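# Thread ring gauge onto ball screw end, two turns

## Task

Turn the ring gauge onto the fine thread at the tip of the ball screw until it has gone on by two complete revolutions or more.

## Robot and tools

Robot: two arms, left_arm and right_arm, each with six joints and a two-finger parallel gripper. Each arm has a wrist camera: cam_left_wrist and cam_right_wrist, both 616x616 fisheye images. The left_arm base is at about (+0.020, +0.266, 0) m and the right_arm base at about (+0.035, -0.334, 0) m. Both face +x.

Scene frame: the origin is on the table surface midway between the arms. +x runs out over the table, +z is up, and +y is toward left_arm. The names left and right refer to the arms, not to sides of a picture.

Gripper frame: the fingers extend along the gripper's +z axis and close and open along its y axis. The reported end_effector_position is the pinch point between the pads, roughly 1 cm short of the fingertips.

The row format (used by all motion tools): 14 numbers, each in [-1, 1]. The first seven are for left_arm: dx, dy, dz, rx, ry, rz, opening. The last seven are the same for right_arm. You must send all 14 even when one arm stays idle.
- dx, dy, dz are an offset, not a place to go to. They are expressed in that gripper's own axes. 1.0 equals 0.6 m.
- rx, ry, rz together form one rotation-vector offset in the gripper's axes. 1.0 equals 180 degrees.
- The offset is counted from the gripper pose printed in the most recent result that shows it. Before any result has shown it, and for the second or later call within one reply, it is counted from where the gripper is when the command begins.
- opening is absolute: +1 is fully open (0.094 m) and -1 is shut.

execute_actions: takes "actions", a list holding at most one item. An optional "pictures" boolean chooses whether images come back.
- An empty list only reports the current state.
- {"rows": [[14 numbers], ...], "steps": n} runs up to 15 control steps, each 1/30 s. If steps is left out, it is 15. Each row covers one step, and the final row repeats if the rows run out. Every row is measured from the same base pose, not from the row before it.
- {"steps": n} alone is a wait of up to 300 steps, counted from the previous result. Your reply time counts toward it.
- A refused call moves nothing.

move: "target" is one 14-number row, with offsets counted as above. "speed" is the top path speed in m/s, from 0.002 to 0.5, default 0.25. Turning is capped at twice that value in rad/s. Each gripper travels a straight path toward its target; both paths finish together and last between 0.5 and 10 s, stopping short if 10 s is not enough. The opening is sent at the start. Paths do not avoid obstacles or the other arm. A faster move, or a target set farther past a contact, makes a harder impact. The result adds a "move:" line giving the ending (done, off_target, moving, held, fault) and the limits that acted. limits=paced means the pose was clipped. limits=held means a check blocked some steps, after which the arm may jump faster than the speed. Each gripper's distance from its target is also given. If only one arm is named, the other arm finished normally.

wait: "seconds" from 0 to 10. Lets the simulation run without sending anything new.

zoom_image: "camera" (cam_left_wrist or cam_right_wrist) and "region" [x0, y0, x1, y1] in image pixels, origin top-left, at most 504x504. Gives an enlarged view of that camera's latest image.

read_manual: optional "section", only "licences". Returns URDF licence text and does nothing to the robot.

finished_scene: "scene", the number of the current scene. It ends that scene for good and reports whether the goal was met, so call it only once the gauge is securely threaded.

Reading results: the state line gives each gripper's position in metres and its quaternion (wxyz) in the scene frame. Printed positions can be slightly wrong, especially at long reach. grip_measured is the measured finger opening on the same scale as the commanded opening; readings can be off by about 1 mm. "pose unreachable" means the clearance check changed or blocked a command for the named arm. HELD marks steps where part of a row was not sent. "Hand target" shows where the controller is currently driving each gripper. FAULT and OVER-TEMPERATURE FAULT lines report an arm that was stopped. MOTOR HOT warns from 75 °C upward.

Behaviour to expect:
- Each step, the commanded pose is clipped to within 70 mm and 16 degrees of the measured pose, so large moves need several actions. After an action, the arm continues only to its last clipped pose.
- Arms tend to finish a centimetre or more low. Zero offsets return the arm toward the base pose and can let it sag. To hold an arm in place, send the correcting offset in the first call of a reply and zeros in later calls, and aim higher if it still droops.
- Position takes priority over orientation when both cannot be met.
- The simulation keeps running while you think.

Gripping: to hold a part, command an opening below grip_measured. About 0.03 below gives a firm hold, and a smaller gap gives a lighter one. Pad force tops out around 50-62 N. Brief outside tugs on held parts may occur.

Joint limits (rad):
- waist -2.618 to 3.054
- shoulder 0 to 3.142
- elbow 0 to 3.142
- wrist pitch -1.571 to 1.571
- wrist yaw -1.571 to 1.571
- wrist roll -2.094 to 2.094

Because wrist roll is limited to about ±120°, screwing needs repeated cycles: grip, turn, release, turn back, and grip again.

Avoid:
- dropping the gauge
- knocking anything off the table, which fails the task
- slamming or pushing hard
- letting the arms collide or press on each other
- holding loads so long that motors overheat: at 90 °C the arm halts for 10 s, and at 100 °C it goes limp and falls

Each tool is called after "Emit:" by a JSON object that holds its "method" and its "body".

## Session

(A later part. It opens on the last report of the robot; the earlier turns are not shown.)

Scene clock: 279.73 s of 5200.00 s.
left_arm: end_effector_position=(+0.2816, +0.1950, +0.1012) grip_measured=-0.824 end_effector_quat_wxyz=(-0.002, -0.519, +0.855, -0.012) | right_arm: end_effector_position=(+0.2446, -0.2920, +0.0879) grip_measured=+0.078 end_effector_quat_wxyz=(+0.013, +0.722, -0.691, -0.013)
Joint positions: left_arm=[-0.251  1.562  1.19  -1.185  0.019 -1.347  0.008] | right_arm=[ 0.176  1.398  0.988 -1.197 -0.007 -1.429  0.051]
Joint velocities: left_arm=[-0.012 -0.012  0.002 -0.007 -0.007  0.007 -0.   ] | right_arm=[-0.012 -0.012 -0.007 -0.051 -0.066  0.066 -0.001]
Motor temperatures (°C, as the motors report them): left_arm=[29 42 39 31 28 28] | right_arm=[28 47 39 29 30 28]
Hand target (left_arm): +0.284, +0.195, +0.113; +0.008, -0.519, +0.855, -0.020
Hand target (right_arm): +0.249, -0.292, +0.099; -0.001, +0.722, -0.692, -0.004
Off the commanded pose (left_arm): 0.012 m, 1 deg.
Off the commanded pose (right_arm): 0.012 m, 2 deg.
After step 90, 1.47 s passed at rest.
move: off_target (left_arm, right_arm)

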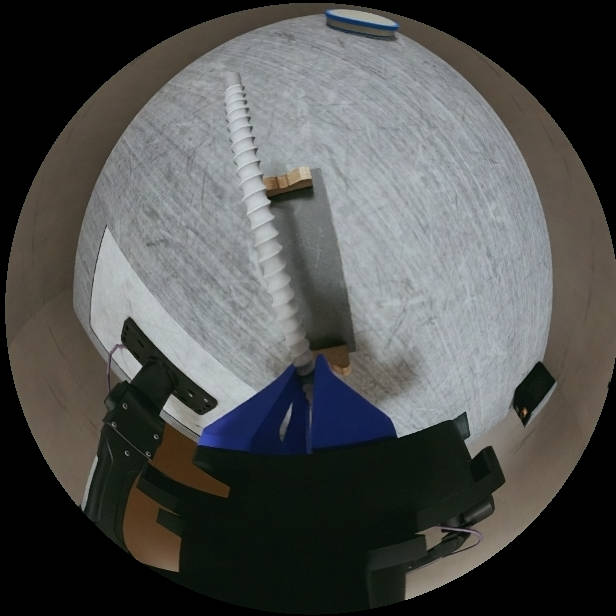

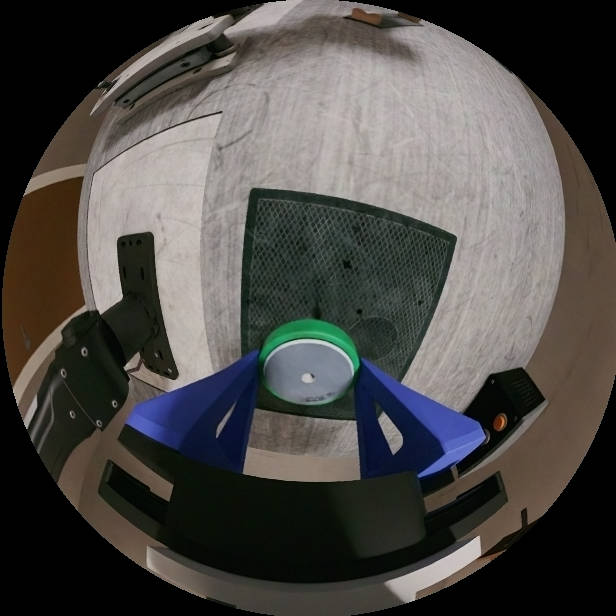

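Emit:
{"method": "move", "body": {"target": [0.3255,-0.2287,-0.1303,0.0705,0.3606,-0.0148,-0.87,-0.255,0.0437,-0.368,0.1601,-0.0599,-0.31,0.04], "speed": 0.08}}

Scene clock: 335.93 s of 5200.00 s.
left_arm: end_effector_position=(+0.3159, -0.0369, +0.1876) grip_measured=-0.824 end_effector_quat_wxyz=(-0.392, -0.447, +0.709, -0.378) | right_arm: end_effector_position=(+0.2244, -0.1443, +0.3010) grip_measured=+0.078 end_effector_quat_wxyz=(-0.211, +0.936, -0.266, +0.088)
Joint positions: left_arm=[-0.406  1.848  1.421 -0.782  1.121 -1.764  0.008] | right_arm=[ 0.722  1.323  1.715 -1.507 -0.074 -1.839  0.051]
Joint velocities: left_arm=[-0.002  0.007  0.007 -0.051  0.007 -0.095 -0.001] | right_arm=[-0.002 -0.012 -0.002  0.007  0.037 -0.051 -0.   ]
Motor temperatures (°C, as the motors report them): left_arm=[29 44 41 31 28 28] | right_arm=[28 47 43 29 30 28]
Hand target (left_arm): +0.310, -0.040, +0.184; -0.410, -0.446, +0.703, -0.373
Hand target (right_arm): +0.223, -0.138, +0.310; -0.228, +0.935, -0.258, +0.088
Off the commanded pose (left_arm): 0.005 m, 2 deg.
Off the commanded pose (right_arm): 0.011 m, 2 deg.
After step 90, 45.43 s passed at rest.
move: off_target (right_arm)

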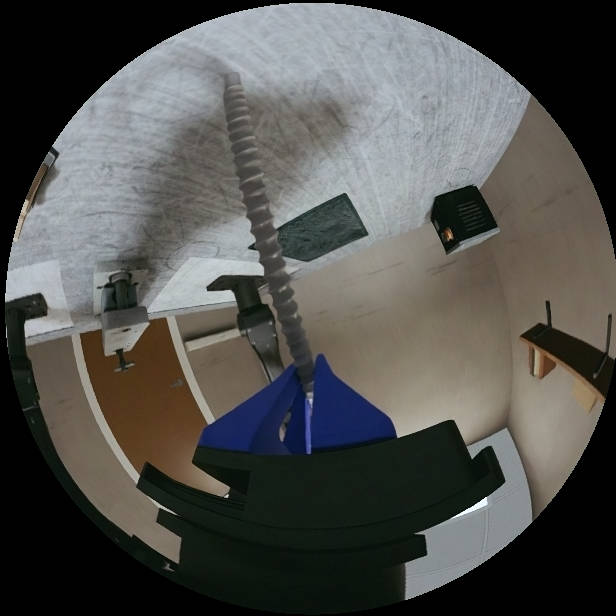

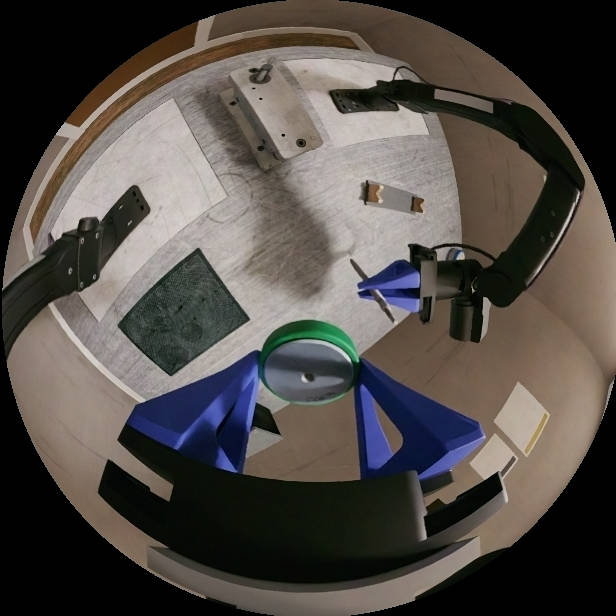

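Emit:
{"method": "move", "body": {"target": [-0.0536,0.0111,0.0243,0,0,0,-0.87,0.0165,-0.1057,0.0822,0.005,-0.002,0,0.04], "speed": 0.04}}

Scene clock: 358.27 s of 5200.00 s.
left_arm: end_effector_position=(+0.3171, -0.0364, +0.1594) grip_measured=-0.824 end_effector_quat_wxyz=(-0.386, -0.449, +0.711, -0.379) | right_arm: end_effector_position=(+0.2727, -0.0922, +0.2712) grip_measured=+0.078 end_effector_quat_wxyz=(-0.194, +0.941, -0.268, +0.076)
Joint positions: left_arm=[-0.406  1.867  1.337 -0.668  1.11  -1.767  0.008] | right_arm=[ 0.744  1.55   1.786 -1.392 -0.068 -1.82   0.051]
Joint velocities: left_arm=[-0.032 -0.022 -0.012  0.022 -0.066  0.007  0.001] | right_arm=[-0.012 -0.012 -0.002 -0.037 -0.095 -0.022 -0.001]
Motor temperatures (°C, as the motors report them): left_arm=[29 46 39 32 28 28] | right_arm=[28 46 43 30 30 28]
Hand target (left_arm): +0.316, -0.036, +0.152; -0.393, -0.448, +0.709, -0.378
Hand target (right_arm): +0.276, -0.085, +0.285; -0.219, +0.935, -0.265, +0.087
Off the commanded pose (left_arm): 0.008 m, 1 deg.
Off the commanded pose (right_arm): 0.017 m, 3 deg.
After step 90, 16.97 s passed at rest.
move: off_target (right_arm)

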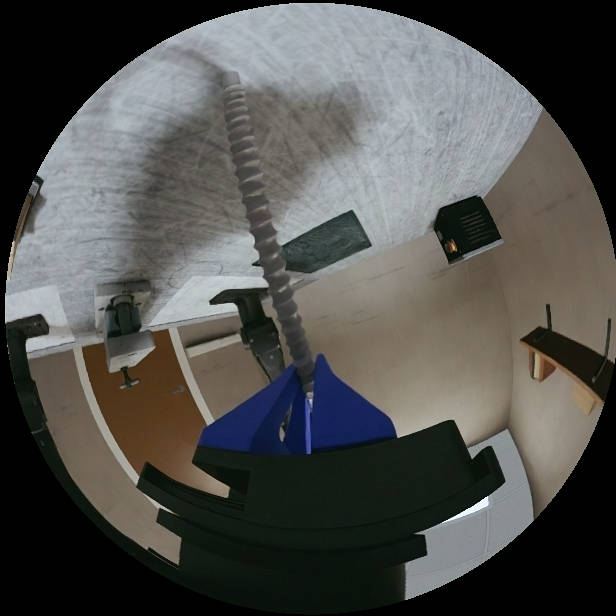

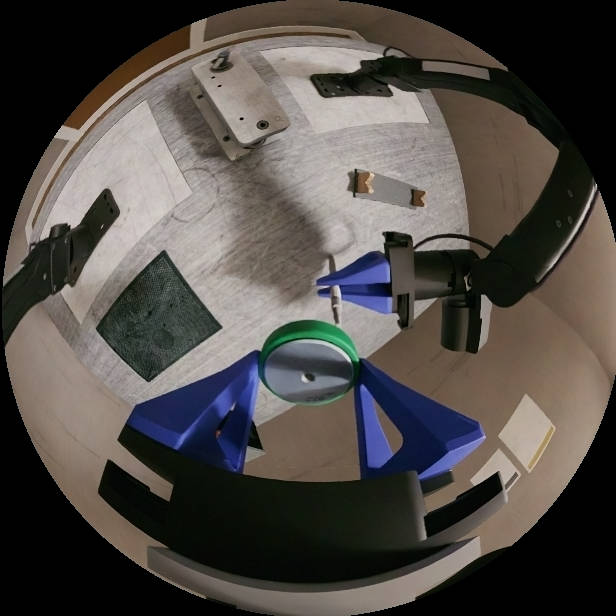

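Emit:
{"method": "execute_actions", "body": {"actions": [{"rows":[[-0.0116,0.0042,0.0061,-0.0022,0.0036,-0.0021,-0.87,0.0003,-0.0235,-0.0158,0.0194,0.0032,-0.0009,0.04],[-0.0126,0.0044,0.0065,-0.0022,0.0036,-0.0021,-0.87,0.0014,-0.0257,-0.0158,0.0211,0.0043,-0.0009,0.04],[-0.0136,0.0046,0.007,-0.0022,0.0036,-0.0021,-0.87,0.0026,-0.0279,-0.0158,0.0227,0.0053,-0.0009,0.04],[-0.0146,0.0048,0.0075,-0.0022,0.0036,-0.0021,-0.87,0.0037,-0.0301,-0.0158,0.0244,0.0064,-0.0009,0.04],[-0.0156,0.005,0.0079,-0.0022,0.0036,-0.0021,-0.87,0.0049,-0.0323,-0.0158,0.026,0.0074,-0.0009,0.04],[-0.0166,0.0053,0.0084,-0.0022,0.0036,-0.0021,-0.87,0.006,-0.0345,-0.0158,0.0276,0.0084,-0.0009,0.04],[-0.0176,0.0055,0.0089,-0.0022,0.0036,-0.0021,-0.87,0.0072,-0.0367,-0.0158,0.0293,0.0095,-0.0009,0.04],[-0.0186,0.0057,0.0093,-0.0022,0.0036,-0.0021,-0.87,0.0083,-0.0389,-0.0158,0.0309,0.0105,-0.0009,0.04],[-0.0196,0.0059,0.0098,-0.0022,0.0036,-0.0021,-0.87,0.0095,-0.0411,-0.0158,0.0326,0.0116,-0.0009,0.04],[-0.0206,0.0061,0.0103,-0.0022,0.0036,-0.0021,-0.87,0.0106,-0.0433,-0.0158,0.0342,0.0126,-0.0009,0.04]],"steps":15}]}}

Scene clock: 400.27 s of 5200.00 s.
left_arm: end_effector_position=(+0.3164, -0.0369, +0.1588) grip_measured=-0.824 end_effector_quat_wxyz=(-0.388, -0.445, +0.711, -0.382) | right_arm: end_effector_position=(+0.2832, -0.0861, +0.2766) grip_measured=+0.078 end_effector_quat_wxyz=(-0.213, +0.935, -0.267, +0.096)
Joint positions: left_arm=[-0.406  1.867  1.327 -0.653  1.118 -1.767  0.008] | right_arm=[ 0.744  1.55   1.786 -1.339 -0.053 -1.819  0.051]
Joint velocities: left_arm=[ 0.007 -0.002 -0.007 -0.022  0.007 -0.037 -0.001] | right_arm=[ 0.007 -0.007  0.002  0.051  0.007 -0.022 -0.002]
Motor temperatures (°C, as the motors report them): left_arm=[29 46 39 33 29 28] | right_arm=[28 47 44 31 30 28]
Hand target (left_arm): +0.316, -0.036, +0.145; -0.393, -0.447, +0.709, -0.378
Hand target (right_arm): +0.288, -0.079, +0.291; -0.239, +0.928, -0.266, +0.110
Off the commanded pose (left_arm): 0.014 m, 1 deg.
Off the commanded pose (right_arm): 0.017 m, 4 deg.
Steps of this call (steps 1 to 90: nothing new was sent; then 38.50 s passed at rest; steps 91 to 105: all 15 steps of this action). Readings (end_effector_position):
91: left_arm (+0.3171, -0.0364, +0.1594) | right_arm (+0.2727, -0.0922, +0.2712)
92: left_arm (+0.3171, -0.0364, +0.1594) | right_arm (+0.2730, -0.0921, +0.2713)
94: left_arm (+0.3172, -0.0365, +0.1594) | right_arm (+0.2741, -0.0914, +0.2719)
98: left_arm (+0.3167, -0.0366, +0.1591) | right_arm (+0.2776, -0.0894, +0.2736)
105: the state above

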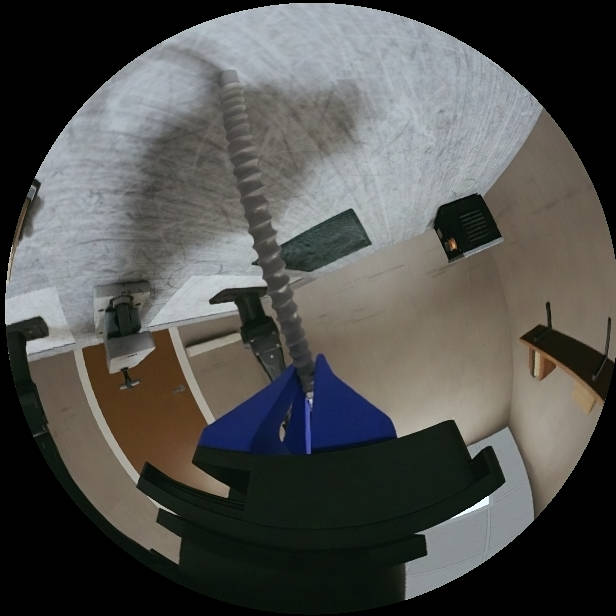

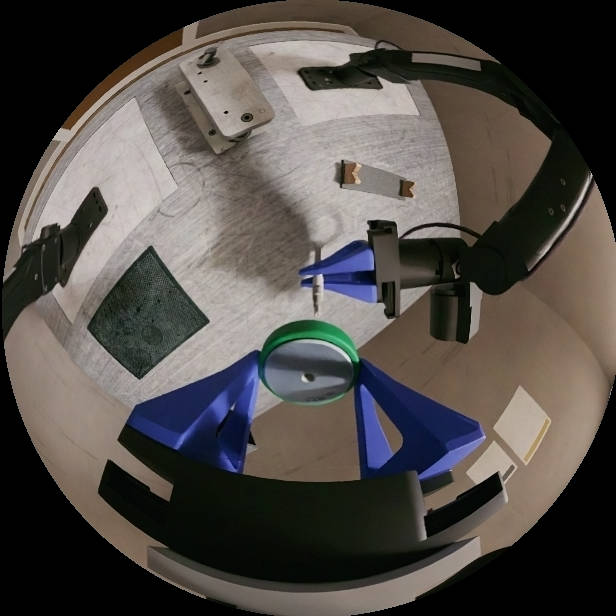

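Emit:
{"method": "execute_actions", "body": {"actions": [{"rows":[[-0.008,0.003,0.004,-0.002,0.003,-0.002,-0.87,0.0003,-0.0235,-0.0158,0.019,0.003,-0.0009,0.04]],"steps":6}]}}

Emit:
{"method": "zoom_image", "body": {"camera": "cam_right_wrist", "region": [260, 230, 360, 340]}}

Scene clock: 406.73 s of 5200.00 s.
left_arm: end_effector_position=(+0.3164, -0.0369, +0.1589) grip_measured=-0.824 end_effector_quat_wxyz=(-0.388, -0.445, +0.711, -0.383) | right_arm: end_effector_position=(+0.2844, -0.0854, +0.2773) grip_measured=+0.078 end_effector_quat_wxyz=(-0.215, +0.934, -0.267, +0.098)
Joint positions: left_arm=[-0.406  1.867  1.327 -0.653  1.119 -1.767  0.008] | right_arm=[ 0.744  1.55   1.786 -1.333 -0.051 -1.819  0.051]
Joint velocities: left_arm=[ 0.017 -0.012 -0.017 -0.007  0.022 -0.022 -0.   ] | right_arm=[-0.002  0.002 -0.012  0.007 -0.022  0.007 -0.   ]
Motor temperatures (°C, as the motors report them): left_arm=[29 46 39 33 29 28] | right_arm=[28 47 44 32 30 28]
Hand target (left_arm): +0.316, -0.037, +0.153; -0.394, -0.444, +0.709, -0.381
Hand target (right_arm): +0.287, -0.079, +0.292; -0.239, +0.928, -0.264, +0.108
Off the commanded pose (left_arm): 0.006 m, 1 deg.
Off the commanded pose (right_arm): 0.016 m, 3 deg.
Steps of this call (steps 1 to 90: nothing new was sent; then 3.27 s passed at rest; steps 91 to 96: all 6 steps of this action). Readings (end_effector_position):
91: left_arm (+0.3164, -0.0369, +0.1589) | right_arm (+0.2844, -0.0854, +0.2773)
92: left_arm (+0.3164, -0.0369, +0.1589) | right_arm (+0.2844, -0.0854, +0.2773)
94: left_arm (+0.3164, -0.0369, +0.1589) | right_arm (+0.2844, -0.0854, +0.2773)
96: the state above

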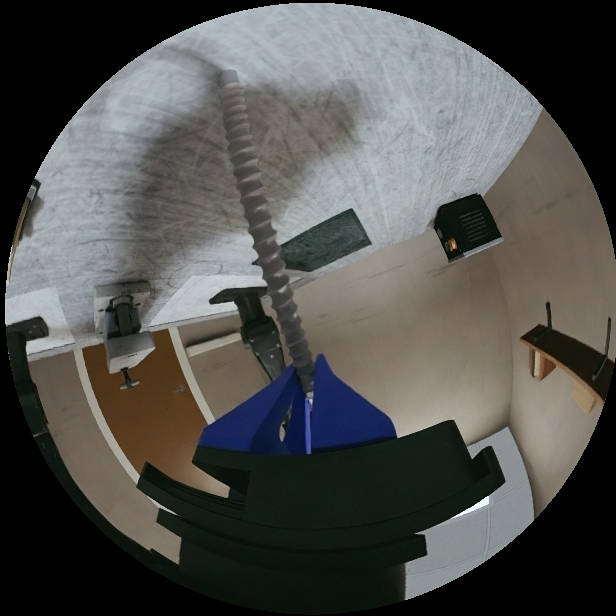

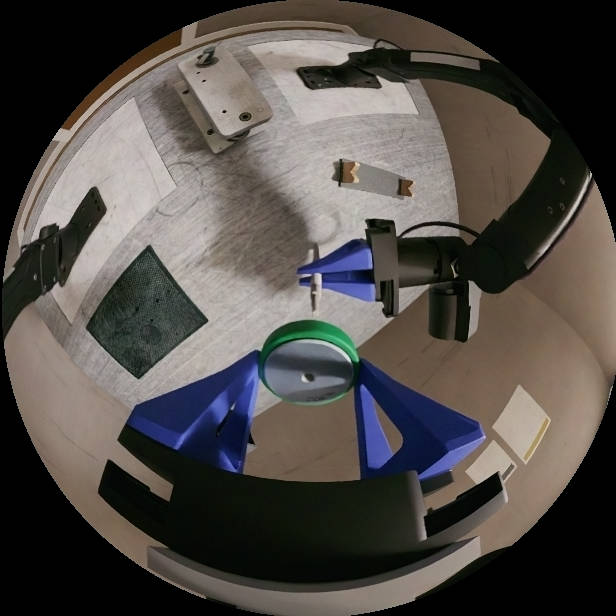

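Region (260, 230, 360, 340) of cam_right_wrist's 616x616 image, scaled by 4.582, with more detail than that image has; it fills the left 458 columns of this view, and the rest is white.

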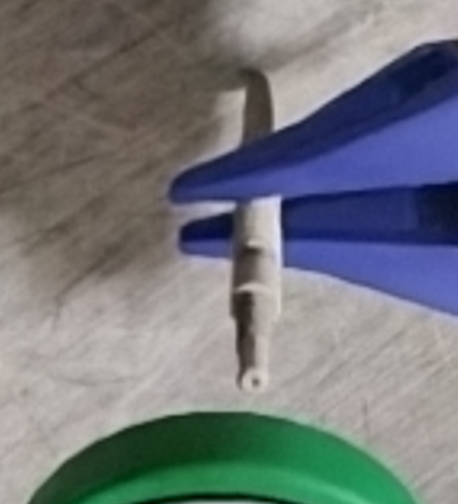

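Emit:
{"method": "execute_actions", "body": {"actions": []}}

Scene clock: 433.60 s of 5200.00 s.
left_arm: end_effector_position=(+0.3164, -0.0369, +0.1589) grip_measured=-0.824 end_effector_quat_wxyz=(-0.388, -0.445, +0.711, -0.383) | right_arm: end_effector_position=(+0.2844, -0.0854, +0.2773) grip_measured=+0.078 end_effector_quat_wxyz=(-0.215, +0.934, -0.267, +0.098)
Joint positions: left_arm=[-0.406  1.867  1.327 -0.653  1.119 -1.767  0.008] | right_arm=[ 0.744  1.55   1.786 -1.333 -0.051 -1.819  0.051]
Joint velocities: left_arm=[-0.007 -0.012 -0.007 -0.095 -0.051  0.022  0.001] | right_arm=[-0.007  0.012  0.017  0.066 -0.022  0.022  0.   ]
Motor temperatures (°C, as the motors report them): left_arm=[29 46 39 33 29 28] | right_arm=[28 47 44 33 30 28]
Hand target (left_arm): +0.316, -0.037, +0.153; -0.394, -0.444, +0.709, -0.381
Hand target (right_arm): +0.287, -0.079, +0.292; -0.239, +0.928, -0.264, +0.108
Off the commanded pose (left_arm): 0.006 m, 1 deg.
Off the commanded pose (right_arm): 0.016 m, 3 deg.
Steps of this call (steps 1 to 90: nothing new was sent; then 23.87 s passed at rest). Readings (end_effector_position):
1: left_arm (+0.3164, -0.0369, +0.1589) | right_arm (+0.2844, -0.0854, +0.2773)
2: left_arm (+0.3164, -0.0369, +0.1589) | right_arm (+0.2844, -0.0854, +0.2773)
4: left_arm (+0.3164, -0.0369, +0.1589) | right_arm (+0.2844, -0.0854, +0.2773)
8: left_arm (+0.3164, -0.0369, +0.1589) | right_arm (+0.2844, -0.0854, +0.2773)
90: the state above

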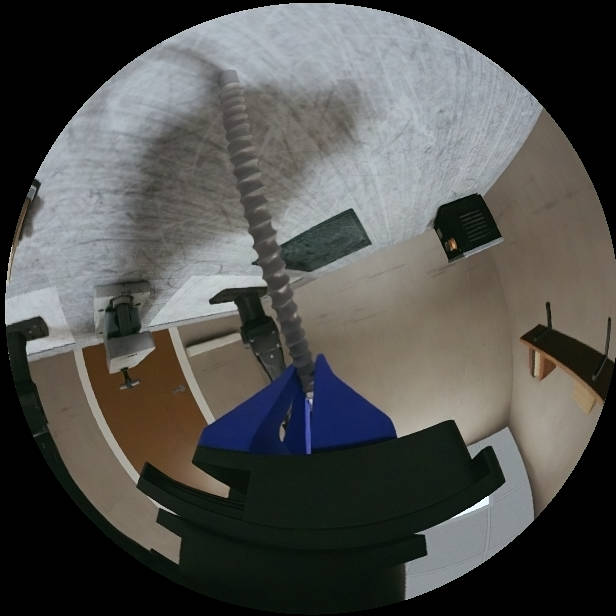

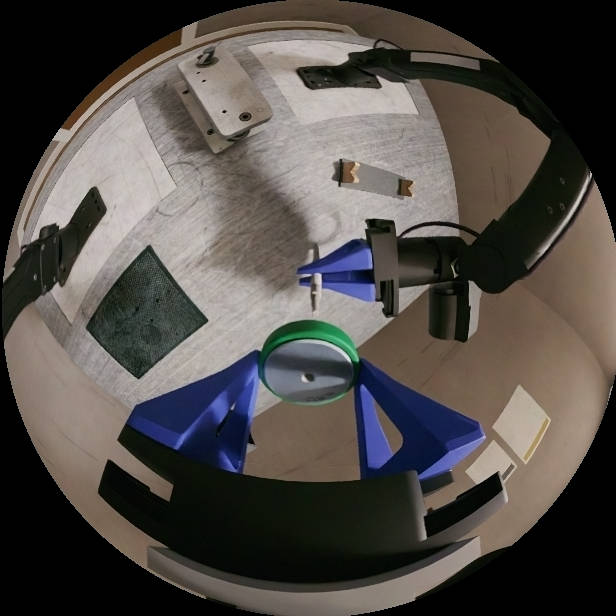

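Emit:
{"method": "zoom_image", "body": {"camera": "cam_right_wrist", "region": [250, 230, 370, 410]}}

Region (250, 230, 370, 410) of cam_right_wrist's 616x616 image, scaled by 2.800, with more detail than that image has.

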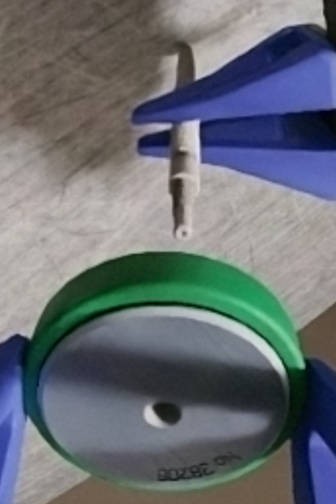

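Emit:
{"method": "execute_actions", "body": {"actions": [{"rows":[[-0.008,0.003,0.004,-0.002,0.003,-0.002,-0.87,0.0013,-0.0148,-0.0115,0.0125,0.0023,0.012,0.04],[-0.008,0.003,0.004,-0.002,0.003,-0.002,-0.87,0.0013,-0.0148,-0.0115,0.0125,0.002,0.024,0.04],[-0.008,0.003,0.004,-0.002,0.003,-0.002,-0.87,0.0013,-0.0148,-0.0115,0.0126,0.0018,0.037,0.04],[-0.008,0.003,0.004,-0.002,0.003,-0.002,-0.87,0.0013,-0.0148,-0.0115,0.0126,0.0015,0.049,0.04],[-0.008,0.003,0.004,-0.002,0.003,-0.002,-0.87,0.0013,-0.0148,-0.0115,0.0127,0.0013,0.061,0.04],[-0.008,0.003,0.004,-0.002,0.003,-0.002,-0.87,0.0013,-0.0148,-0.0115,0.0127,0.001,0.073,0.04],[-0.008,0.003,0.004,-0.002,0.003,-0.002,-0.87,0.0013,-0.0148,-0.0115,0.0127,0.0008,0.086,0.04],[-0.008,0.003,0.004,-0.002,0.003,-0.002,-0.87,0.0013,-0.0148,-0.0115,0.0128,0.0005,0.098,0.04],[-0.008,0.003,0.004,-0.002,0.003,-0.002,-0.87,0.0013,-0.0148,-0.0115,0.0128,0.0003,0.11,0.04],[-0.008,0.003,0.004,-0.002,0.003,-0.002,-0.87,0.0013,-0.0148,-0.0115,0.0128,0.0,0.122,0.04],[-0.008,0.003,0.004,-0.002,0.003,-0.002,-0.87,0.0013,-0.0148,-0.0115,0.0128,-0.0002,0.134,0.04],[-0.008,0.003,0.004,-0.002,0.003,-0.002,-0.87,0.0013,-0.0148,-0.0115,0.0129,-0.0005,0.147,0.04],[-0.008,0.003,0.004,-0.002,0.003,-0.002,-0.87,0.0013,-0.0148,-0.0115,0.0129,-0.0007,0.159,0.04],[-0.008,0.003,0.004,-0.002,0.003,-0.002,-0.87,0.0013,-0.0148,-0.0115,0.0129,-0.001,0.171,0.04],[-0.008,0.003,0.004,-0.002,0.003,-0.002,-0.87,0.0013,-0.0148,-0.0115,0.0129,-0.0012,0.183,0.04]],"steps":15}], "pictures": false}}

Scene clock: 537.13 s of 5200.00 s.
left_arm: end_effector_position=(+0.3164, -0.0369, +0.1589) grip_measured=-0.824 end_effector_quat_wxyz=(-0.388, -0.445, +0.711, -0.383) | right_arm: end_effector_position=(+0.2844, -0.0854, +0.2773) grip_measured=+0.078 end_effector_quat_wxyz=(-0.230, +0.863, -0.446, +0.054)
Joint positions: left_arm=[-0.406  1.867  1.327 -0.653  1.119 -1.767  0.008] | right_arm=[ 0.744  1.55   1.786 -1.333 -0.051 -1.423  0.051]
Joint velocities: left_arm=[-0.017  0.007 -0.022  0.037 -0.051 -0.022 -0.   ] | right_arm=[-0.007 -0.017 -0.002 -0.037  0.066  1.004  0.   ]
Motor temperatures (°C, as the motors report them): left_arm=[29 47 39 33 29 28] | right_arm=[28 46 45 34 30 28]
Hand target (left_arm): +0.316, -0.037, +0.153; -0.394, -0.444, +0.709, -0.381
Hand target (right_arm): +0.287, -0.082, +0.288; -0.254, +0.821, -0.511, +0.033
Off the commanded pose (left_arm): 0.006 m, 1 deg.
Off the commanded pose (right_arm): 0.011 m, 10 deg.
Steps of this call (steps 1 to 90: nothing new was sent; then 100.03 s passed at rest; steps 91 to 105: all 15 steps of this action). Readings (end_effector_position):
91: left_arm (+0.3164, -0.0369, +0.1589) | right_arm (+0.2844, -0.0854, +0.2773)
92: left_arm (+0.3164, -0.0369, +0.1589) | right_arm (+0.2844, -0.0854, +0.2773)
94: left_arm (+0.3164, -0.0369, +0.1589) | right_arm (+0.2844, -0.0854, +0.2773)
98: left_arm (+0.3164, -0.0369, +0.1589) | right_arm (+0.2844, -0.0854, +0.2773)
105: the state above

Emit:
{"method": "execute_actions", "body": {"actions": [{"rows":[[-0.008,0.003,0.004,-0.002,0.003,-0.002,-0.87,-0.0043,-0.0142,-0.0115,0.0121,-0.0039,0.07,0.04],[-0.008,0.003,0.004,-0.002,0.003,-0.002,-0.87,-0.0043,-0.0142,-0.0115,0.012,-0.0041,0.083,0.04],[-0.008,0.003,0.004,-0.002,0.003,-0.002,-0.87,-0.0043,-0.0142,-0.0115,0.012,-0.0044,0.096,0.04],[-0.008,0.003,0.004,-0.002,0.003,-0.002,-0.87,-0.0043,-0.0142,-0.0115,0.0119,-0.0046,0.109,0.04],[-0.008,0.003,0.004,-0.002,0.003,-0.002,-0.87,-0.0043,-0.0142,-0.0115,0.0118,-0.0049,0.122,0.04],[-0.008,0.003,0.004,-0.002,0.003,-0.002,-0.87,-0.0043,-0.0142,-0.0115,0.0118,-0.0051,0.135,0.04],[-0.008,0.003,0.004,-0.002,0.003,-0.002,-0.87,-0.0043,-0.0142,-0.0115,0.0117,-0.0054,0.148,0.04],[-0.008,0.003,0.004,-0.002,0.003,-0.002,-0.87,-0.0043,-0.0142,-0.0115,0.0116,-0.0056,0.161,0.04],[-0.008,0.003,0.004,-0.002,0.003,-0.002,-0.87,-0.0043,-0.0142,-0.0115,0.0115,-0.0059,0.174,0.04],[-0.008,0.003,0.004,-0.002,0.003,-0.002,-0.87,-0.0043,-0.0142,-0.0115,0.0114,-0.0061,0.187,0.04],[-0.008,0.003,0.004,-0.002,0.003,-0.002,-0.87,-0.0043,-0.0142,-0.0115,0.0113,-0.0064,0.2,0.04],[-0.008,0.003,0.004,-0.002,0.003,-0.002,-0.87,-0.0043,-0.0142,-0.0115,0.0112,-0.0066,0.213,0.04],[-0.008,0.003,0.004,-0.002,0.003,-0.002,-0.87,-0.0043,-0.0142,-0.0115,0.0111,-0.0069,0.226,0.04],[-0.008,0.003,0.004,-0.002,0.003,-0.002,-0.87,-0.0043,-0.0142,-0.0115,0.011,-0.0071,0.239,0.04],[-0.008,0.003,0.004,-0.002,0.003,-0.002,-0.87,-0.0043,-0.0142,-0.0115,0.0109,-0.0074,0.252,0.04]],"steps":15}], "pictures": false}}

Scene clock: 552.50 s of 5200.00 s.
left_arm: end_effector_position=(+0.3164, -0.0369, +0.1589) grip_measured=-0.824 end_effector_quat_wxyz=(-0.388, -0.445, +0.711, -0.383) | right_arm: end_effector_position=(+0.2843, -0.0853, +0.2773) grip_measured=+0.078 end_effector_quat_wxyz=(-0.236, +0.694, -0.680, -0.017)
Joint positions: left_arm=[-0.406  1.867  1.327 -0.653  1.119 -1.767  0.008] | right_arm=[ 0.744  1.55   1.786 -1.333 -0.052 -0.824  0.051]
Joint velocities: left_arm=[-0.007  0.007 -0.007 -0.007  0.022 -0.051 -0.   ] | right_arm=[-0.007  0.012 -0.012 -0.007 -0.037  1.121 -0.001]
Motor temperatures (°C, as the motors report them): left_arm=[29 47 39 33 29 28] | right_arm=[28 46 44 34 30 28]
Hand target (left_arm): +0.316, -0.037, +0.153; -0.394, -0.444, +0.709, -0.381
Hand target (right_arm): +0.287, -0.082, +0.288; -0.252, +0.629, -0.734, -0.045
Off the commanded pose (left_arm): 0.006 m, 1 deg.
Off the commanded pose (right_arm): 0.011 m, 11 deg.
Steps of this call (steps 1 to 90: nothing new was sent; then 11.87 s passed at rest; steps 91 to 105: all 15 steps of this action). Readings (end_effector_position):
91: left_arm (+0.3164, -0.0369, +0.1589) | right_arm (+0.2844, -0.0854, +0.2773)
92: left_arm (+0.3164, -0.0369, +0.1589) | right_arm (+0.2844, -0.0854, +0.2773)
94: left_arm (+0.3164, -0.0369, +0.1589) | right_arm (+0.2844, -0.0854, +0.2773)
98: left_arm (+0.3164, -0.0369, +0.1589) | right_arm (+0.2844, -0.0854, +0.2773)
105: the state above

Emit:
{"method": "execute_actions", "body": {"actions": [{"rows":[[-0.008,0.003,0.004,-0.002,0.003,-0.002,-0.87,-0.0117,-0.0092,-0.0115,0.0078,-0.01,0.073,0.04],[-0.008,0.003,0.004,-0.002,0.003,-0.002,-0.87,-0.0117,-0.0092,-0.0115,0.0076,-0.0102,0.086,0.04],[-0.008,0.003,0.004,-0.002,0.003,-0.002,-0.87,-0.0117,-0.0092,-0.0115,0.0074,-0.0103,0.099,0.04],[-0.008,0.003,0.004,-0.002,0.003,-0.002,-0.87,-0.0117,-0.0092,-0.0115,0.0072,-0.0105,0.112,0.04],[-0.008,0.003,0.004,-0.002,0.003,-0.002,-0.87,-0.0117,-0.0092,-0.0115,0.0069,-0.0107,0.125,0.04],[-0.008,0.003,0.004,-0.002,0.003,-0.002,-0.87,-0.0117,-0.0092,-0.0115,0.0067,-0.0108,0.138,0.04],[-0.008,0.003,0.004,-0.002,0.003,-0.002,-0.87,-0.0117,-0.0092,-0.0115,0.0065,-0.011,0.151,0.04],[-0.008,0.003,0.004,-0.002,0.003,-0.002,-0.87,-0.0117,-0.0092,-0.0115,0.0063,-0.0112,0.164,0.04],[-0.008,0.003,0.004,-0.002,0.003,-0.002,-0.87,-0.0117,-0.0092,-0.0115,0.0061,-0.0113,0.177,0.04],[-0.008,0.003,0.004,-0.002,0.003,-0.002,-0.87,-0.0117,-0.0092,-0.0115,0.0058,-0.0115,0.19,0.04],[-0.008,0.003,0.004,-0.002,0.003,-0.002,-0.87,-0.0117,-0.0092,-0.0115,0.0056,-0.0116,0.203,0.04],[-0.008,0.003,0.004,-0.002,0.003,-0.002,-0.87,-0.0117,-0.0092,-0.0115,0.0054,-0.0118,0.216,0.04],[-0.008,0.003,0.004,-0.002,0.003,-0.002,-0.87,-0.0117,-0.0092,-0.0115,0.0052,-0.0119,0.229,0.04],[-0.008,0.003,0.004,-0.002,0.003,-0.002,-0.87,-0.0117,-0.0092,-0.0115,0.0049,-0.0121,0.242,0.04],[-0.008,0.003,0.004,-0.002,0.003,-0.002,-0.87,-0.0117,-0.0092,-0.0115,0.0047,-0.0122,0.255,0.04]],"steps":15}], "pictures": false}}

Emit:
{"method": "wait", "body": {"seconds": 0.5}}

Emit:
{"method": "zoom_image", "body": {"camera": "cam_right_wrist", "region": [250, 230, 370, 410]}}

Scene clock: 570.20 s of 5200.00 s.
left_arm: end_effector_position=(+0.3164, -0.0369, +0.1589) grip_measured=-0.824 end_effector_quat_wxyz=(-0.388, -0.445, +0.711, -0.383) | right_arm: end_effector_position=(+0.2838, -0.0848, +0.2773) grip_measured=+0.078 end_effector_quat_wxyz=(+0.219, -0.458, +0.857, +0.089)
Joint positions: left_arm=[-0.406  1.867  1.327 -0.653  1.119 -1.767  0.008] | right_arm=[ 0.744  1.55   1.786 -1.333 -0.056 -0.214  0.051]
Joint velocities: left_arm=[-0.007  0.012 -0.017 -0.051  0.037 -0.007  0.   ] | right_arm=[-0.007  0.012  0.007  0.037 -0.037  1.121 -0.002]
Motor temperatures (°C, as the motors report them): left_arm=[29 47 39 33 29 28] | right_arm=[28 46 44 35 30 28]
Hand target (left_arm): +0.316, -0.037, +0.153; -0.394, -0.444, +0.709, -0.381
Hand target (right_arm): +0.287, -0.082, +0.288; +0.227, -0.380, +0.889, +0.119
Off the commanded pose (left_arm): 0.006 m, 1 deg.
Off the commanded pose (right_arm): 0.011 m, 11 deg.
Steps of this call (steps 1 to 90: nothing new was sent; then 14.20 s passed at rest; steps 91 to 105: all 15 steps of this action). Readings (end_effector_position):
91: left_arm (+0.3164, -0.0369, +0.1589) | right_arm (+0.2841, -0.0850, +0.2773)
92: left_arm (+0.3164, -0.0369, +0.1589) | right_arm (+0.2841, -0.0850, +0.2773)
94: left_arm (+0.3164, -0.0369, +0.1589) | right_arm (+0.2841, -0.0850, +0.2773)
98: left_arm (+0.3164, -0.0369, +0.1589) | right_arm (+0.2841, -0.0850, +0.2773)
105: the state above

Scene clock: 570.70 s of 5200.00 s.
left_arm: end_effector_position=(+0.3164, -0.0369, +0.1589) grip_measured=-0.824 end_effector_quat_wxyz=(-0.388, -0.445, +0.711, -0.383) | right_arm: end_effector_position=(+0.2835, -0.0845, +0.2774) grip_measured=+0.078 end_effector_quat_wxyz=(+0.211, -0.389, +0.891, +0.107)
Joint positions: left_arm=[-0.406  1.867  1.327 -0.653  1.119 -1.767  0.008] | right_arm=[ 0.744  1.55   1.786 -1.333 -0.058 -0.056  0.051]
Joint velocities: left_arm=[-0.007  0.012  0.002 -0.037  0.007  0.007 -0.   ] | right_arm=[ 0.012  0.012  0.002  0.007 -0.095  0.066 -0.001]
Motor temperatures (°C, as the motors report them): left_arm=[29 47 39 33 29 28] | right_arm=[28 46 44 35 30 28]
Hand target (left_arm): +0.316, -0.037, +0.153; -0.394, -0.444, +0.709, -0.381
Hand target (right_arm): +0.287, -0.082, +0.288; +0.227, -0.380, +0.889, +0.119
Off the commanded pose (left_arm): 0.006 m, 1 deg.
Off the commanded pose (right_arm): 0.011 m, 3 deg.
Steps of this call (steps 1 to 15: nothing new was sent). Readings (end_effector_position):
1: left_arm (+0.3164, -0.0369, +0.1589) | right_arm (+0.2838, -0.0848, +0.2773)
2: left_arm (+0.3164, -0.0369, +0.1589) | right_arm (+0.2838, -0.0847, +0.2773)
4: left_arm (+0.3164, -0.0369, +0.1589) | right_arm (+0.2837, -0.0846, +0.2773)
8: left_arm (+0.3164, -0.0369, +0.1589) | right_arm (+0.2836, -0.0845, +0.2774)
15: the state above

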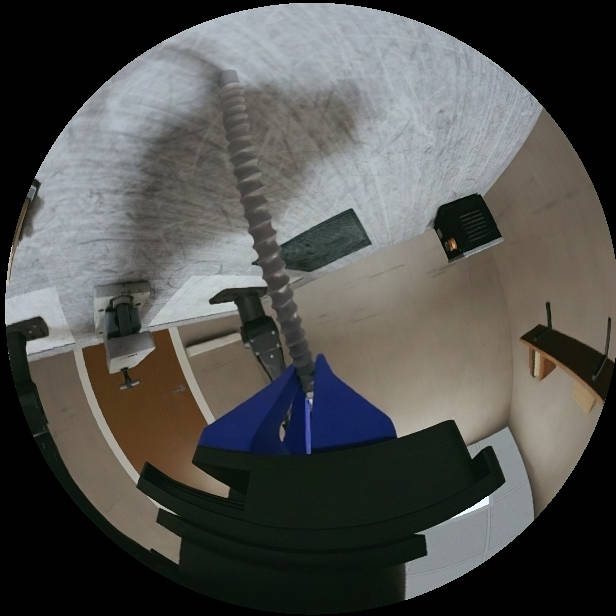

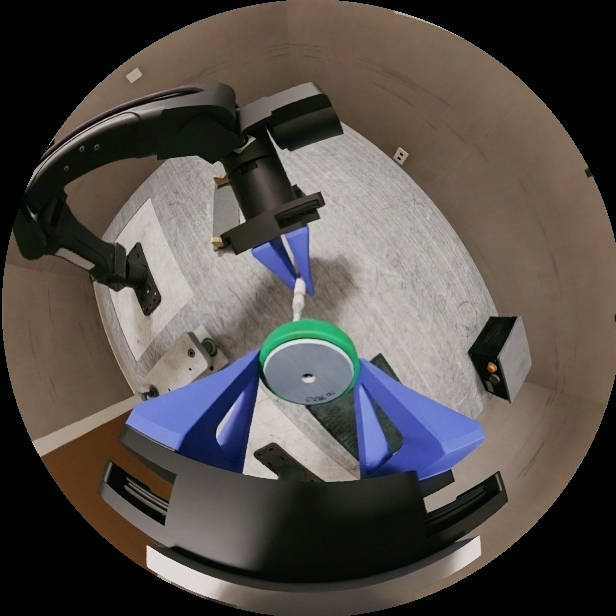

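Region (250, 230, 370, 410) of cam_right_wrist's 616x616 image, scaled by 2.800, with more detail than that image has.

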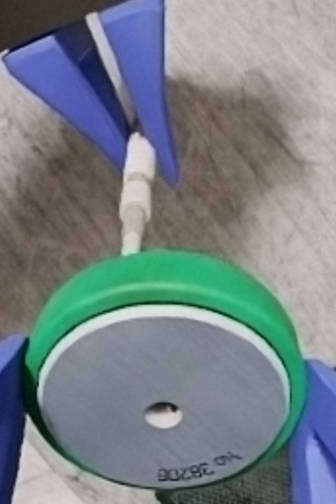

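Emit:
{"method": "zoom_image", "body": {"camera": "cam_right_wrist", "region": [270, 260, 340, 330]}}

Region (270, 260, 340, 330) of cam_right_wrist's 616x616 image, scaled by 7.200, with more detail than that image has.

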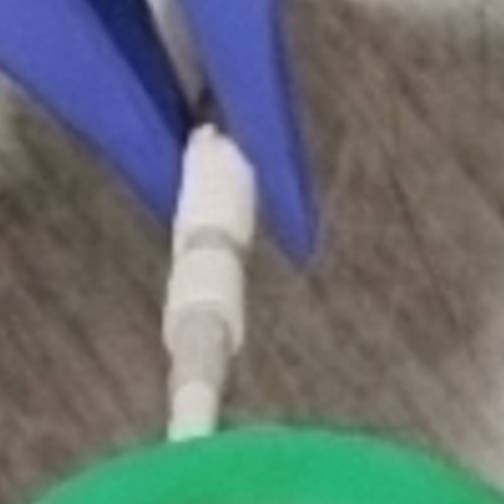

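Emit:
{"method": "execute_actions", "body": {"actions": [{"rows":[[-0.008,0.003,0.004,-0.002,0.003,-0.002,-0.87,-0.0148,0.0016,-0.0115,0.0,-0.0127,-0.0011,0.04],[-0.008,0.003,0.004,-0.002,0.003,-0.002,-0.87,-0.0149,0.0028,-0.0115,-0.0003,-0.0127,-0.0017,0.04],[-0.008,0.003,0.004,-0.002,0.003,-0.002,-0.87,-0.0149,0.004,-0.0115,-0.0006,-0.0127,-0.0023,0.04],[-0.008,0.003,0.004,-0.002,0.003,-0.002,-0.87,-0.015,0.0053,-0.0115,-0.0009,-0.0128,-0.0029,0.04],[-0.008,0.003,0.004,-0.002,0.003,-0.002,-0.87,-0.015,0.0065,-0.0115,-0.0012,-0.0128,-0.0035,0.04],[-0.008,0.003,0.004,-0.002,0.003,-0.002,-0.87,-0.0151,0.0077,-0.0115,-0.0015,-0.0128,-0.0041,0.04],[-0.008,0.003,0.004,-0.002,0.003,-0.002,-0.87,-0.0152,0.009,-0.0115,-0.0018,-0.0128,-0.0047,0.04],[-0.008,0.003,0.004,-0.002,0.003,-0.002,-0.87,-0.0152,0.0102,-0.0115,-0.0021,-0.0128,-0.0053,0.04],[-0.008,0.003,0.004,-0.002,0.003,-0.002,-0.87,-0.0153,0.0114,-0.0115,-0.0024,-0.0129,-0.0059,0.04],[-0.008,0.003,0.004,-0.002,0.003,-0.002,-0.87,-0.0153,0.0127,-0.0115,-0.0027,-0.0129,-0.0065,0.04],[-0.008,0.003,0.004,-0.002,0.003,-0.002,-0.87,-0.0154,0.0139,-0.0115,-0.003,-0.0129,-0.0071,0.04]],"steps":15}], "pictures": false}}

Emit:
{"method": "wait", "body": {"seconds": 0.4}}

Emit:
{"method": "zoom_image", "body": {"camera": "cam_right_wrist", "region": [250, 230, 370, 410]}}

Scene clock: 621.53 s of 5200.00 s.
left_arm: end_effector_position=(+0.3164, -0.0369, +0.1589) grip_measured=-0.824 end_effector_quat_wxyz=(-0.388, -0.445, +0.711, -0.383) | right_arm: end_effector_position=(+0.2795, -0.0805, +0.2774) grip_measured=+0.078 end_effector_quat_wxyz=(+0.210, -0.393, +0.889, +0.109)
Joint positions: left_arm=[-0.406  1.867  1.327 -0.653  1.119 -1.767  0.008] | right_arm=[ 0.76   1.55   1.786 -1.333 -0.058 -0.05   0.051]
Joint velocities: left_arm=[ 0.032 -0.032 -0.002  0.022 -0.007 -0.051 -0.   ] | right_arm=[ 0.002  0.007 -0.012  0.007 -0.051 -0.022  0.   ]
Motor temperatures (°C, as the motors report them): left_arm=[29 48 39 33 30 28] | right_arm=[28 46 44 35 30 28]
Hand target (left_arm): +0.316, -0.037, +0.153; -0.394, -0.444, +0.709, -0.381
Hand target (right_arm): +0.281, -0.076, +0.288; +0.228, -0.397, +0.881, +0.116
Off the commanded pose (left_arm): 0.006 m, 1 deg.
Off the commanded pose (right_arm): 0.012 m, 2 deg.
Steps of this call (steps 1 to 90: nothing new was sent; then 47.33 s passed at rest; steps 91 to 105: all 15 steps of this action). Readings (end_effector_position):
91: left_arm (+0.3164, -0.0369, +0.1589) | right_arm (+0.2835, -0.0844, +0.2774)
92: left_arm (+0.3164, -0.0369, +0.1589) | right_arm (+0.2835, -0.0844, +0.2774)
94: left_arm (+0.3164, -0.0369, +0.1589) | right_arm (+0.2835, -0.0844, +0.2774)
98: left_arm (+0.3164, -0.0369, +0.1589) | right_arm (+0.2827, -0.0836, +0.2774)
105: the state above

Scene clock: 621.93 s of 5200.00 s.
left_arm: end_effector_position=(+0.3164, -0.0369, +0.1589) grip_measured=-0.824 end_effector_quat_wxyz=(-0.388, -0.445, +0.711, -0.383) | right_arm: end_effector_position=(+0.2795, -0.0805, +0.2774) grip_measured=+0.078 end_effector_quat_wxyz=(+0.210, -0.393, +0.889, +0.109)
Joint positions: left_arm=[-0.406  1.867  1.327 -0.653  1.119 -1.767  0.008] | right_arm=[ 0.76   1.55   1.786 -1.333 -0.058 -0.05   0.051]
Joint velocities: left_arm=[-0.051  0.012 -0.007  0.037  0.007 -0.081  0.001] | right_arm=[ 0.002 -0.002 -0.012 -0.007 -0.066  0.007  0.001]
Motor temperatures (°C, as the motors report them): left_arm=[29 48 39 33 30 28] | right_arm=[28 46 44 35 30 28]
Hand target (left_arm): +0.316, -0.037, +0.153; -0.394, -0.444, +0.709, -0.381
Hand target (right_arm): +0.281, -0.076, +0.288; +0.228, -0.397, +0.881, +0.116
Off the commanded pose (left_arm): 0.006 m, 1 deg.
Off the commanded pose (right_arm): 0.012 m, 2 deg.
Steps of this call (steps 1 to 12: nothing new was sent). Readings (end_effector_position):
1: left_arm (+0.3164, -0.0369, +0.1589) | right_arm (+0.2795, -0.0805, +0.2774)
2: left_arm (+0.3164, -0.0369, +0.1589) | right_arm (+0.2795, -0.0805, +0.2774)
4: left_arm (+0.3164, -0.0369, +0.1589) | right_arm (+0.2795, -0.0805, +0.2774)
8: left_arm (+0.3164, -0.0369, +0.1589) | right_arm (+0.2795, -0.0805, +0.2774)
12: the state above

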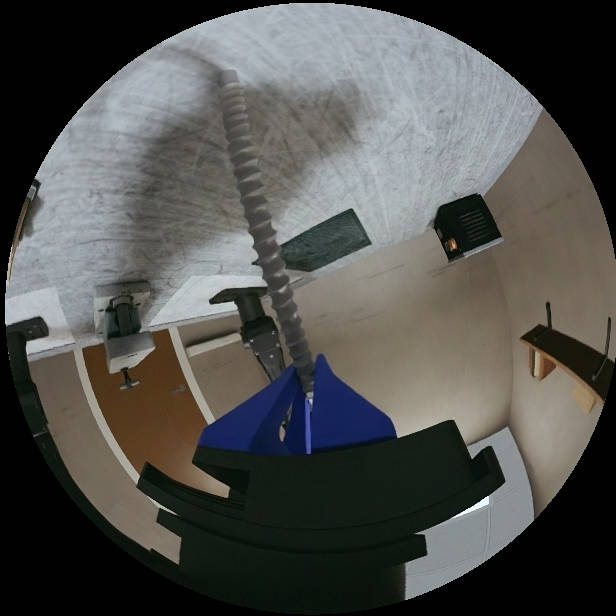

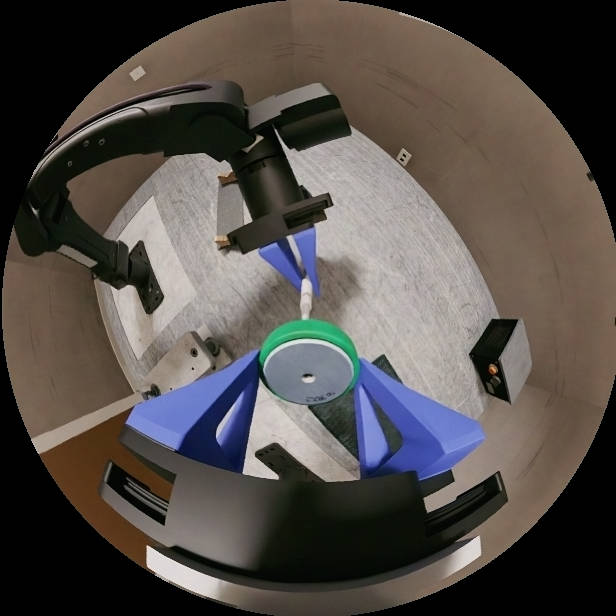

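Region (250, 230, 370, 410) of cam_right_wrist's 616x616 image, scaled by 2.800, with more detail than that image has.

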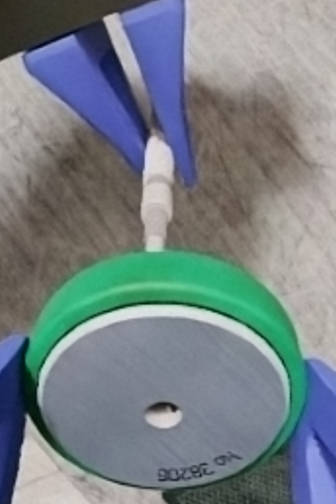

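Emit:
{"method": "execute_actions", "body": {"actions": [{"rows":[[-0.008,0.003,0.004,-0.002,0.003,-0.002,-0.87,-0.0156,0.0051,-0.0115,-0.0008,-0.0133,-0.0027,0.04],[-0.008,0.003,0.004,-0.002,0.003,-0.002,-0.87,-0.0163,0.0055,-0.0115,-0.0009,-0.0138,-0.0029,0.04],[-0.008,0.003,0.004,-0.002,0.003,-0.002,-0.87,-0.017,0.006,-0.0115,-0.001,-0.0144,-0.0032,0.04],[-0.008,0.003,0.004,-0.002,0.003,-0.002,-0.87,-0.0178,0.0064,-0.0115,-0.0011,-0.0149,-0.0034,0.04],[-0.008,0.003,0.004,-0.002,0.003,-0.002,-0.87,-0.0185,0.0068,-0.0115,-0.0012,-0.0155,-0.0036,0.04],[-0.008,0.003,0.004,-0.002,0.003,-0.002,-0.87,-0.0192,0.0073,-0.0115,-0.0013,-0.016,-0.0039,0.04],[-0.008,0.003,0.004,-0.002,0.003,-0.002,-0.87,-0.0199,0.0077,-0.0115,-0.0014,-0.0166,-0.0041,0.04],[-0.008,0.003,0.004,-0.002,0.003,-0.002,-0.87,-0.0207,0.0081,-0.0115,-0.0015,-0.0171,-0.0043,0.04],[-0.008,0.003,0.004,-0.002,0.003,-0.002,-0.87,-0.0214,0.0086,-0.0115,-0.0016,-0.0177,-0.0046,0.04],[-0.008,0.003,0.004,-0.002,0.003,-0.002,-0.87,-0.0221,0.009,-0.0115,-0.0017,-0.0182,-0.0048,0.04]],"steps":15}], "pictures": false}}

Emit:
{"method": "wait", "body": {"seconds": 0.4}}

Emit:
{"method": "zoom_image", "body": {"camera": "cam_right_wrist", "region": [250, 230, 370, 410]}}

Scene clock: 649.40 s of 5200.00 s.
left_arm: end_effector_position=(+0.3164, -0.0369, +0.1589) grip_measured=-0.824 end_effector_quat_wxyz=(-0.388, -0.445, +0.711, -0.383) | right_arm: end_effector_position=(+0.2778, -0.0788, +0.2774) grip_measured=+0.078 end_effector_quat_wxyz=(+0.210, -0.396, +0.887, +0.110)
Joint positions: left_arm=[-0.406  1.867  1.327 -0.653  1.119 -1.767  0.008] | right_arm=[ 0.767  1.55   1.786 -1.332 -0.058 -0.05   0.051]
Joint velocities: left_arm=[ 0.012  0.022 -0.007  0.11  -0.022  0.081 -0.001] | right_arm=[-0.007  0.012 -0.007 -0.051  0.007 -0.007  0.   ]
Motor temperatures (°C, as the motors report them): left_arm=[29 48 39 33 30 28] | right_arm=[28 46 45 35 30 28]
Hand target (left_arm): +0.316, -0.037, +0.153; -0.394, -0.444, +0.709, -0.381
Hand target (right_arm): +0.281, -0.071, +0.290; +0.235, -0.397, +0.879, +0.121
Off the commanded pose (left_arm): 0.006 m, 1 deg.
Off the commanded pose (right_arm): 0.015 m, 3 deg.
Steps of this call (steps 1 to 90: nothing new was sent; then 23.97 s passed at rest; steps 91 to 105: all 15 steps of this action). Readings (end_effector_position):
91: left_arm (+0.3164, -0.0369, +0.1589) | right_arm (+0.2795, -0.0805, +0.2774)
92: left_arm (+0.3164, -0.0369, +0.1589) | right_arm (+0.2795, -0.0805, +0.2774)
94: left_arm (+0.3164, -0.0369, +0.1589) | right_arm (+0.2795, -0.0805, +0.2774)
98: left_arm (+0.3164, -0.0369, +0.1589) | right_arm (+0.2789, -0.0800, +0.2774)
105: the state above

Scene clock: 649.80 s of 5200.00 s.
left_arm: end_effector_position=(+0.3164, -0.0369, +0.1589) grip_measured=-0.824 end_effector_quat_wxyz=(-0.388, -0.445, +0.711, -0.383) | right_arm: end_effector_position=(+0.2778, -0.0788, +0.2774) grip_measured=+0.078 end_effector_quat_wxyz=(+0.210, -0.396, +0.887, +0.110)
Joint positions: left_arm=[-0.406  1.867  1.327 -0.653  1.119 -1.767  0.008] | right_arm=[ 0.767  1.55   1.786 -1.332 -0.058 -0.05   0.051]
Joint velocities: left_arm=[-0.017  0.012 -0.007  0.081  0.022  0.022 -0.   ] | right_arm=[ 0.002  0.007  0.007 -0.007  0.022  0.066  0.001]
Motor temperatures (°C, as the motors report them): left_arm=[29 48 39 33 30 28] | right_arm=[28 46 45 35 30 28]
Hand target (left_arm): +0.316, -0.037, +0.153; -0.394, -0.444, +0.709, -0.381
Hand target (right_arm): +0.281, -0.071, +0.290; +0.235, -0.397, +0.879, +0.121
Off the commanded pose (left_arm): 0.006 m, 1 deg.
Off the commanded pose (right_arm): 0.015 m, 3 deg.
Steps of this call (steps 1 to 12: nothing new was sent). Readings (end_effector_position):
1: left_arm (+0.3164, -0.0369, +0.1589) | right_arm (+0.2778, -0.0788, +0.2774)
2: left_arm (+0.3164, -0.0369, +0.1589) | right_arm (+0.2778, -0.0788, +0.2774)
4: left_arm (+0.3164, -0.0369, +0.1589) | right_arm (+0.2778, -0.0788, +0.2774)
8: left_arm (+0.3164, -0.0369, +0.1589) | right_arm (+0.2778, -0.0788, +0.2774)
12: the state above

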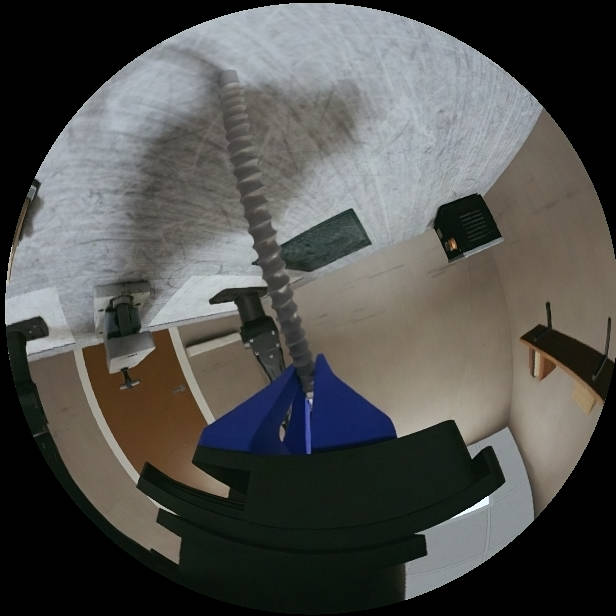

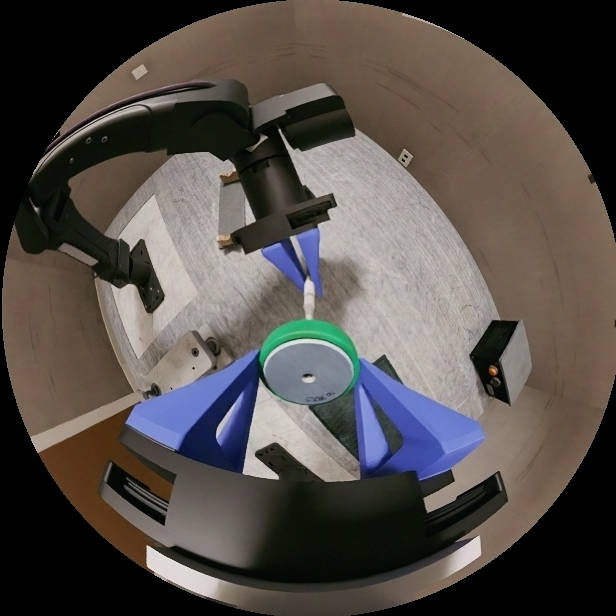

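Region (250, 230, 370, 410) of cam_right_wrist's 616x616 image, scaled by 2.800, with more detail than that image has.

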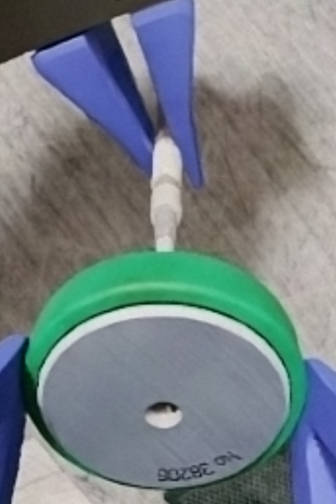

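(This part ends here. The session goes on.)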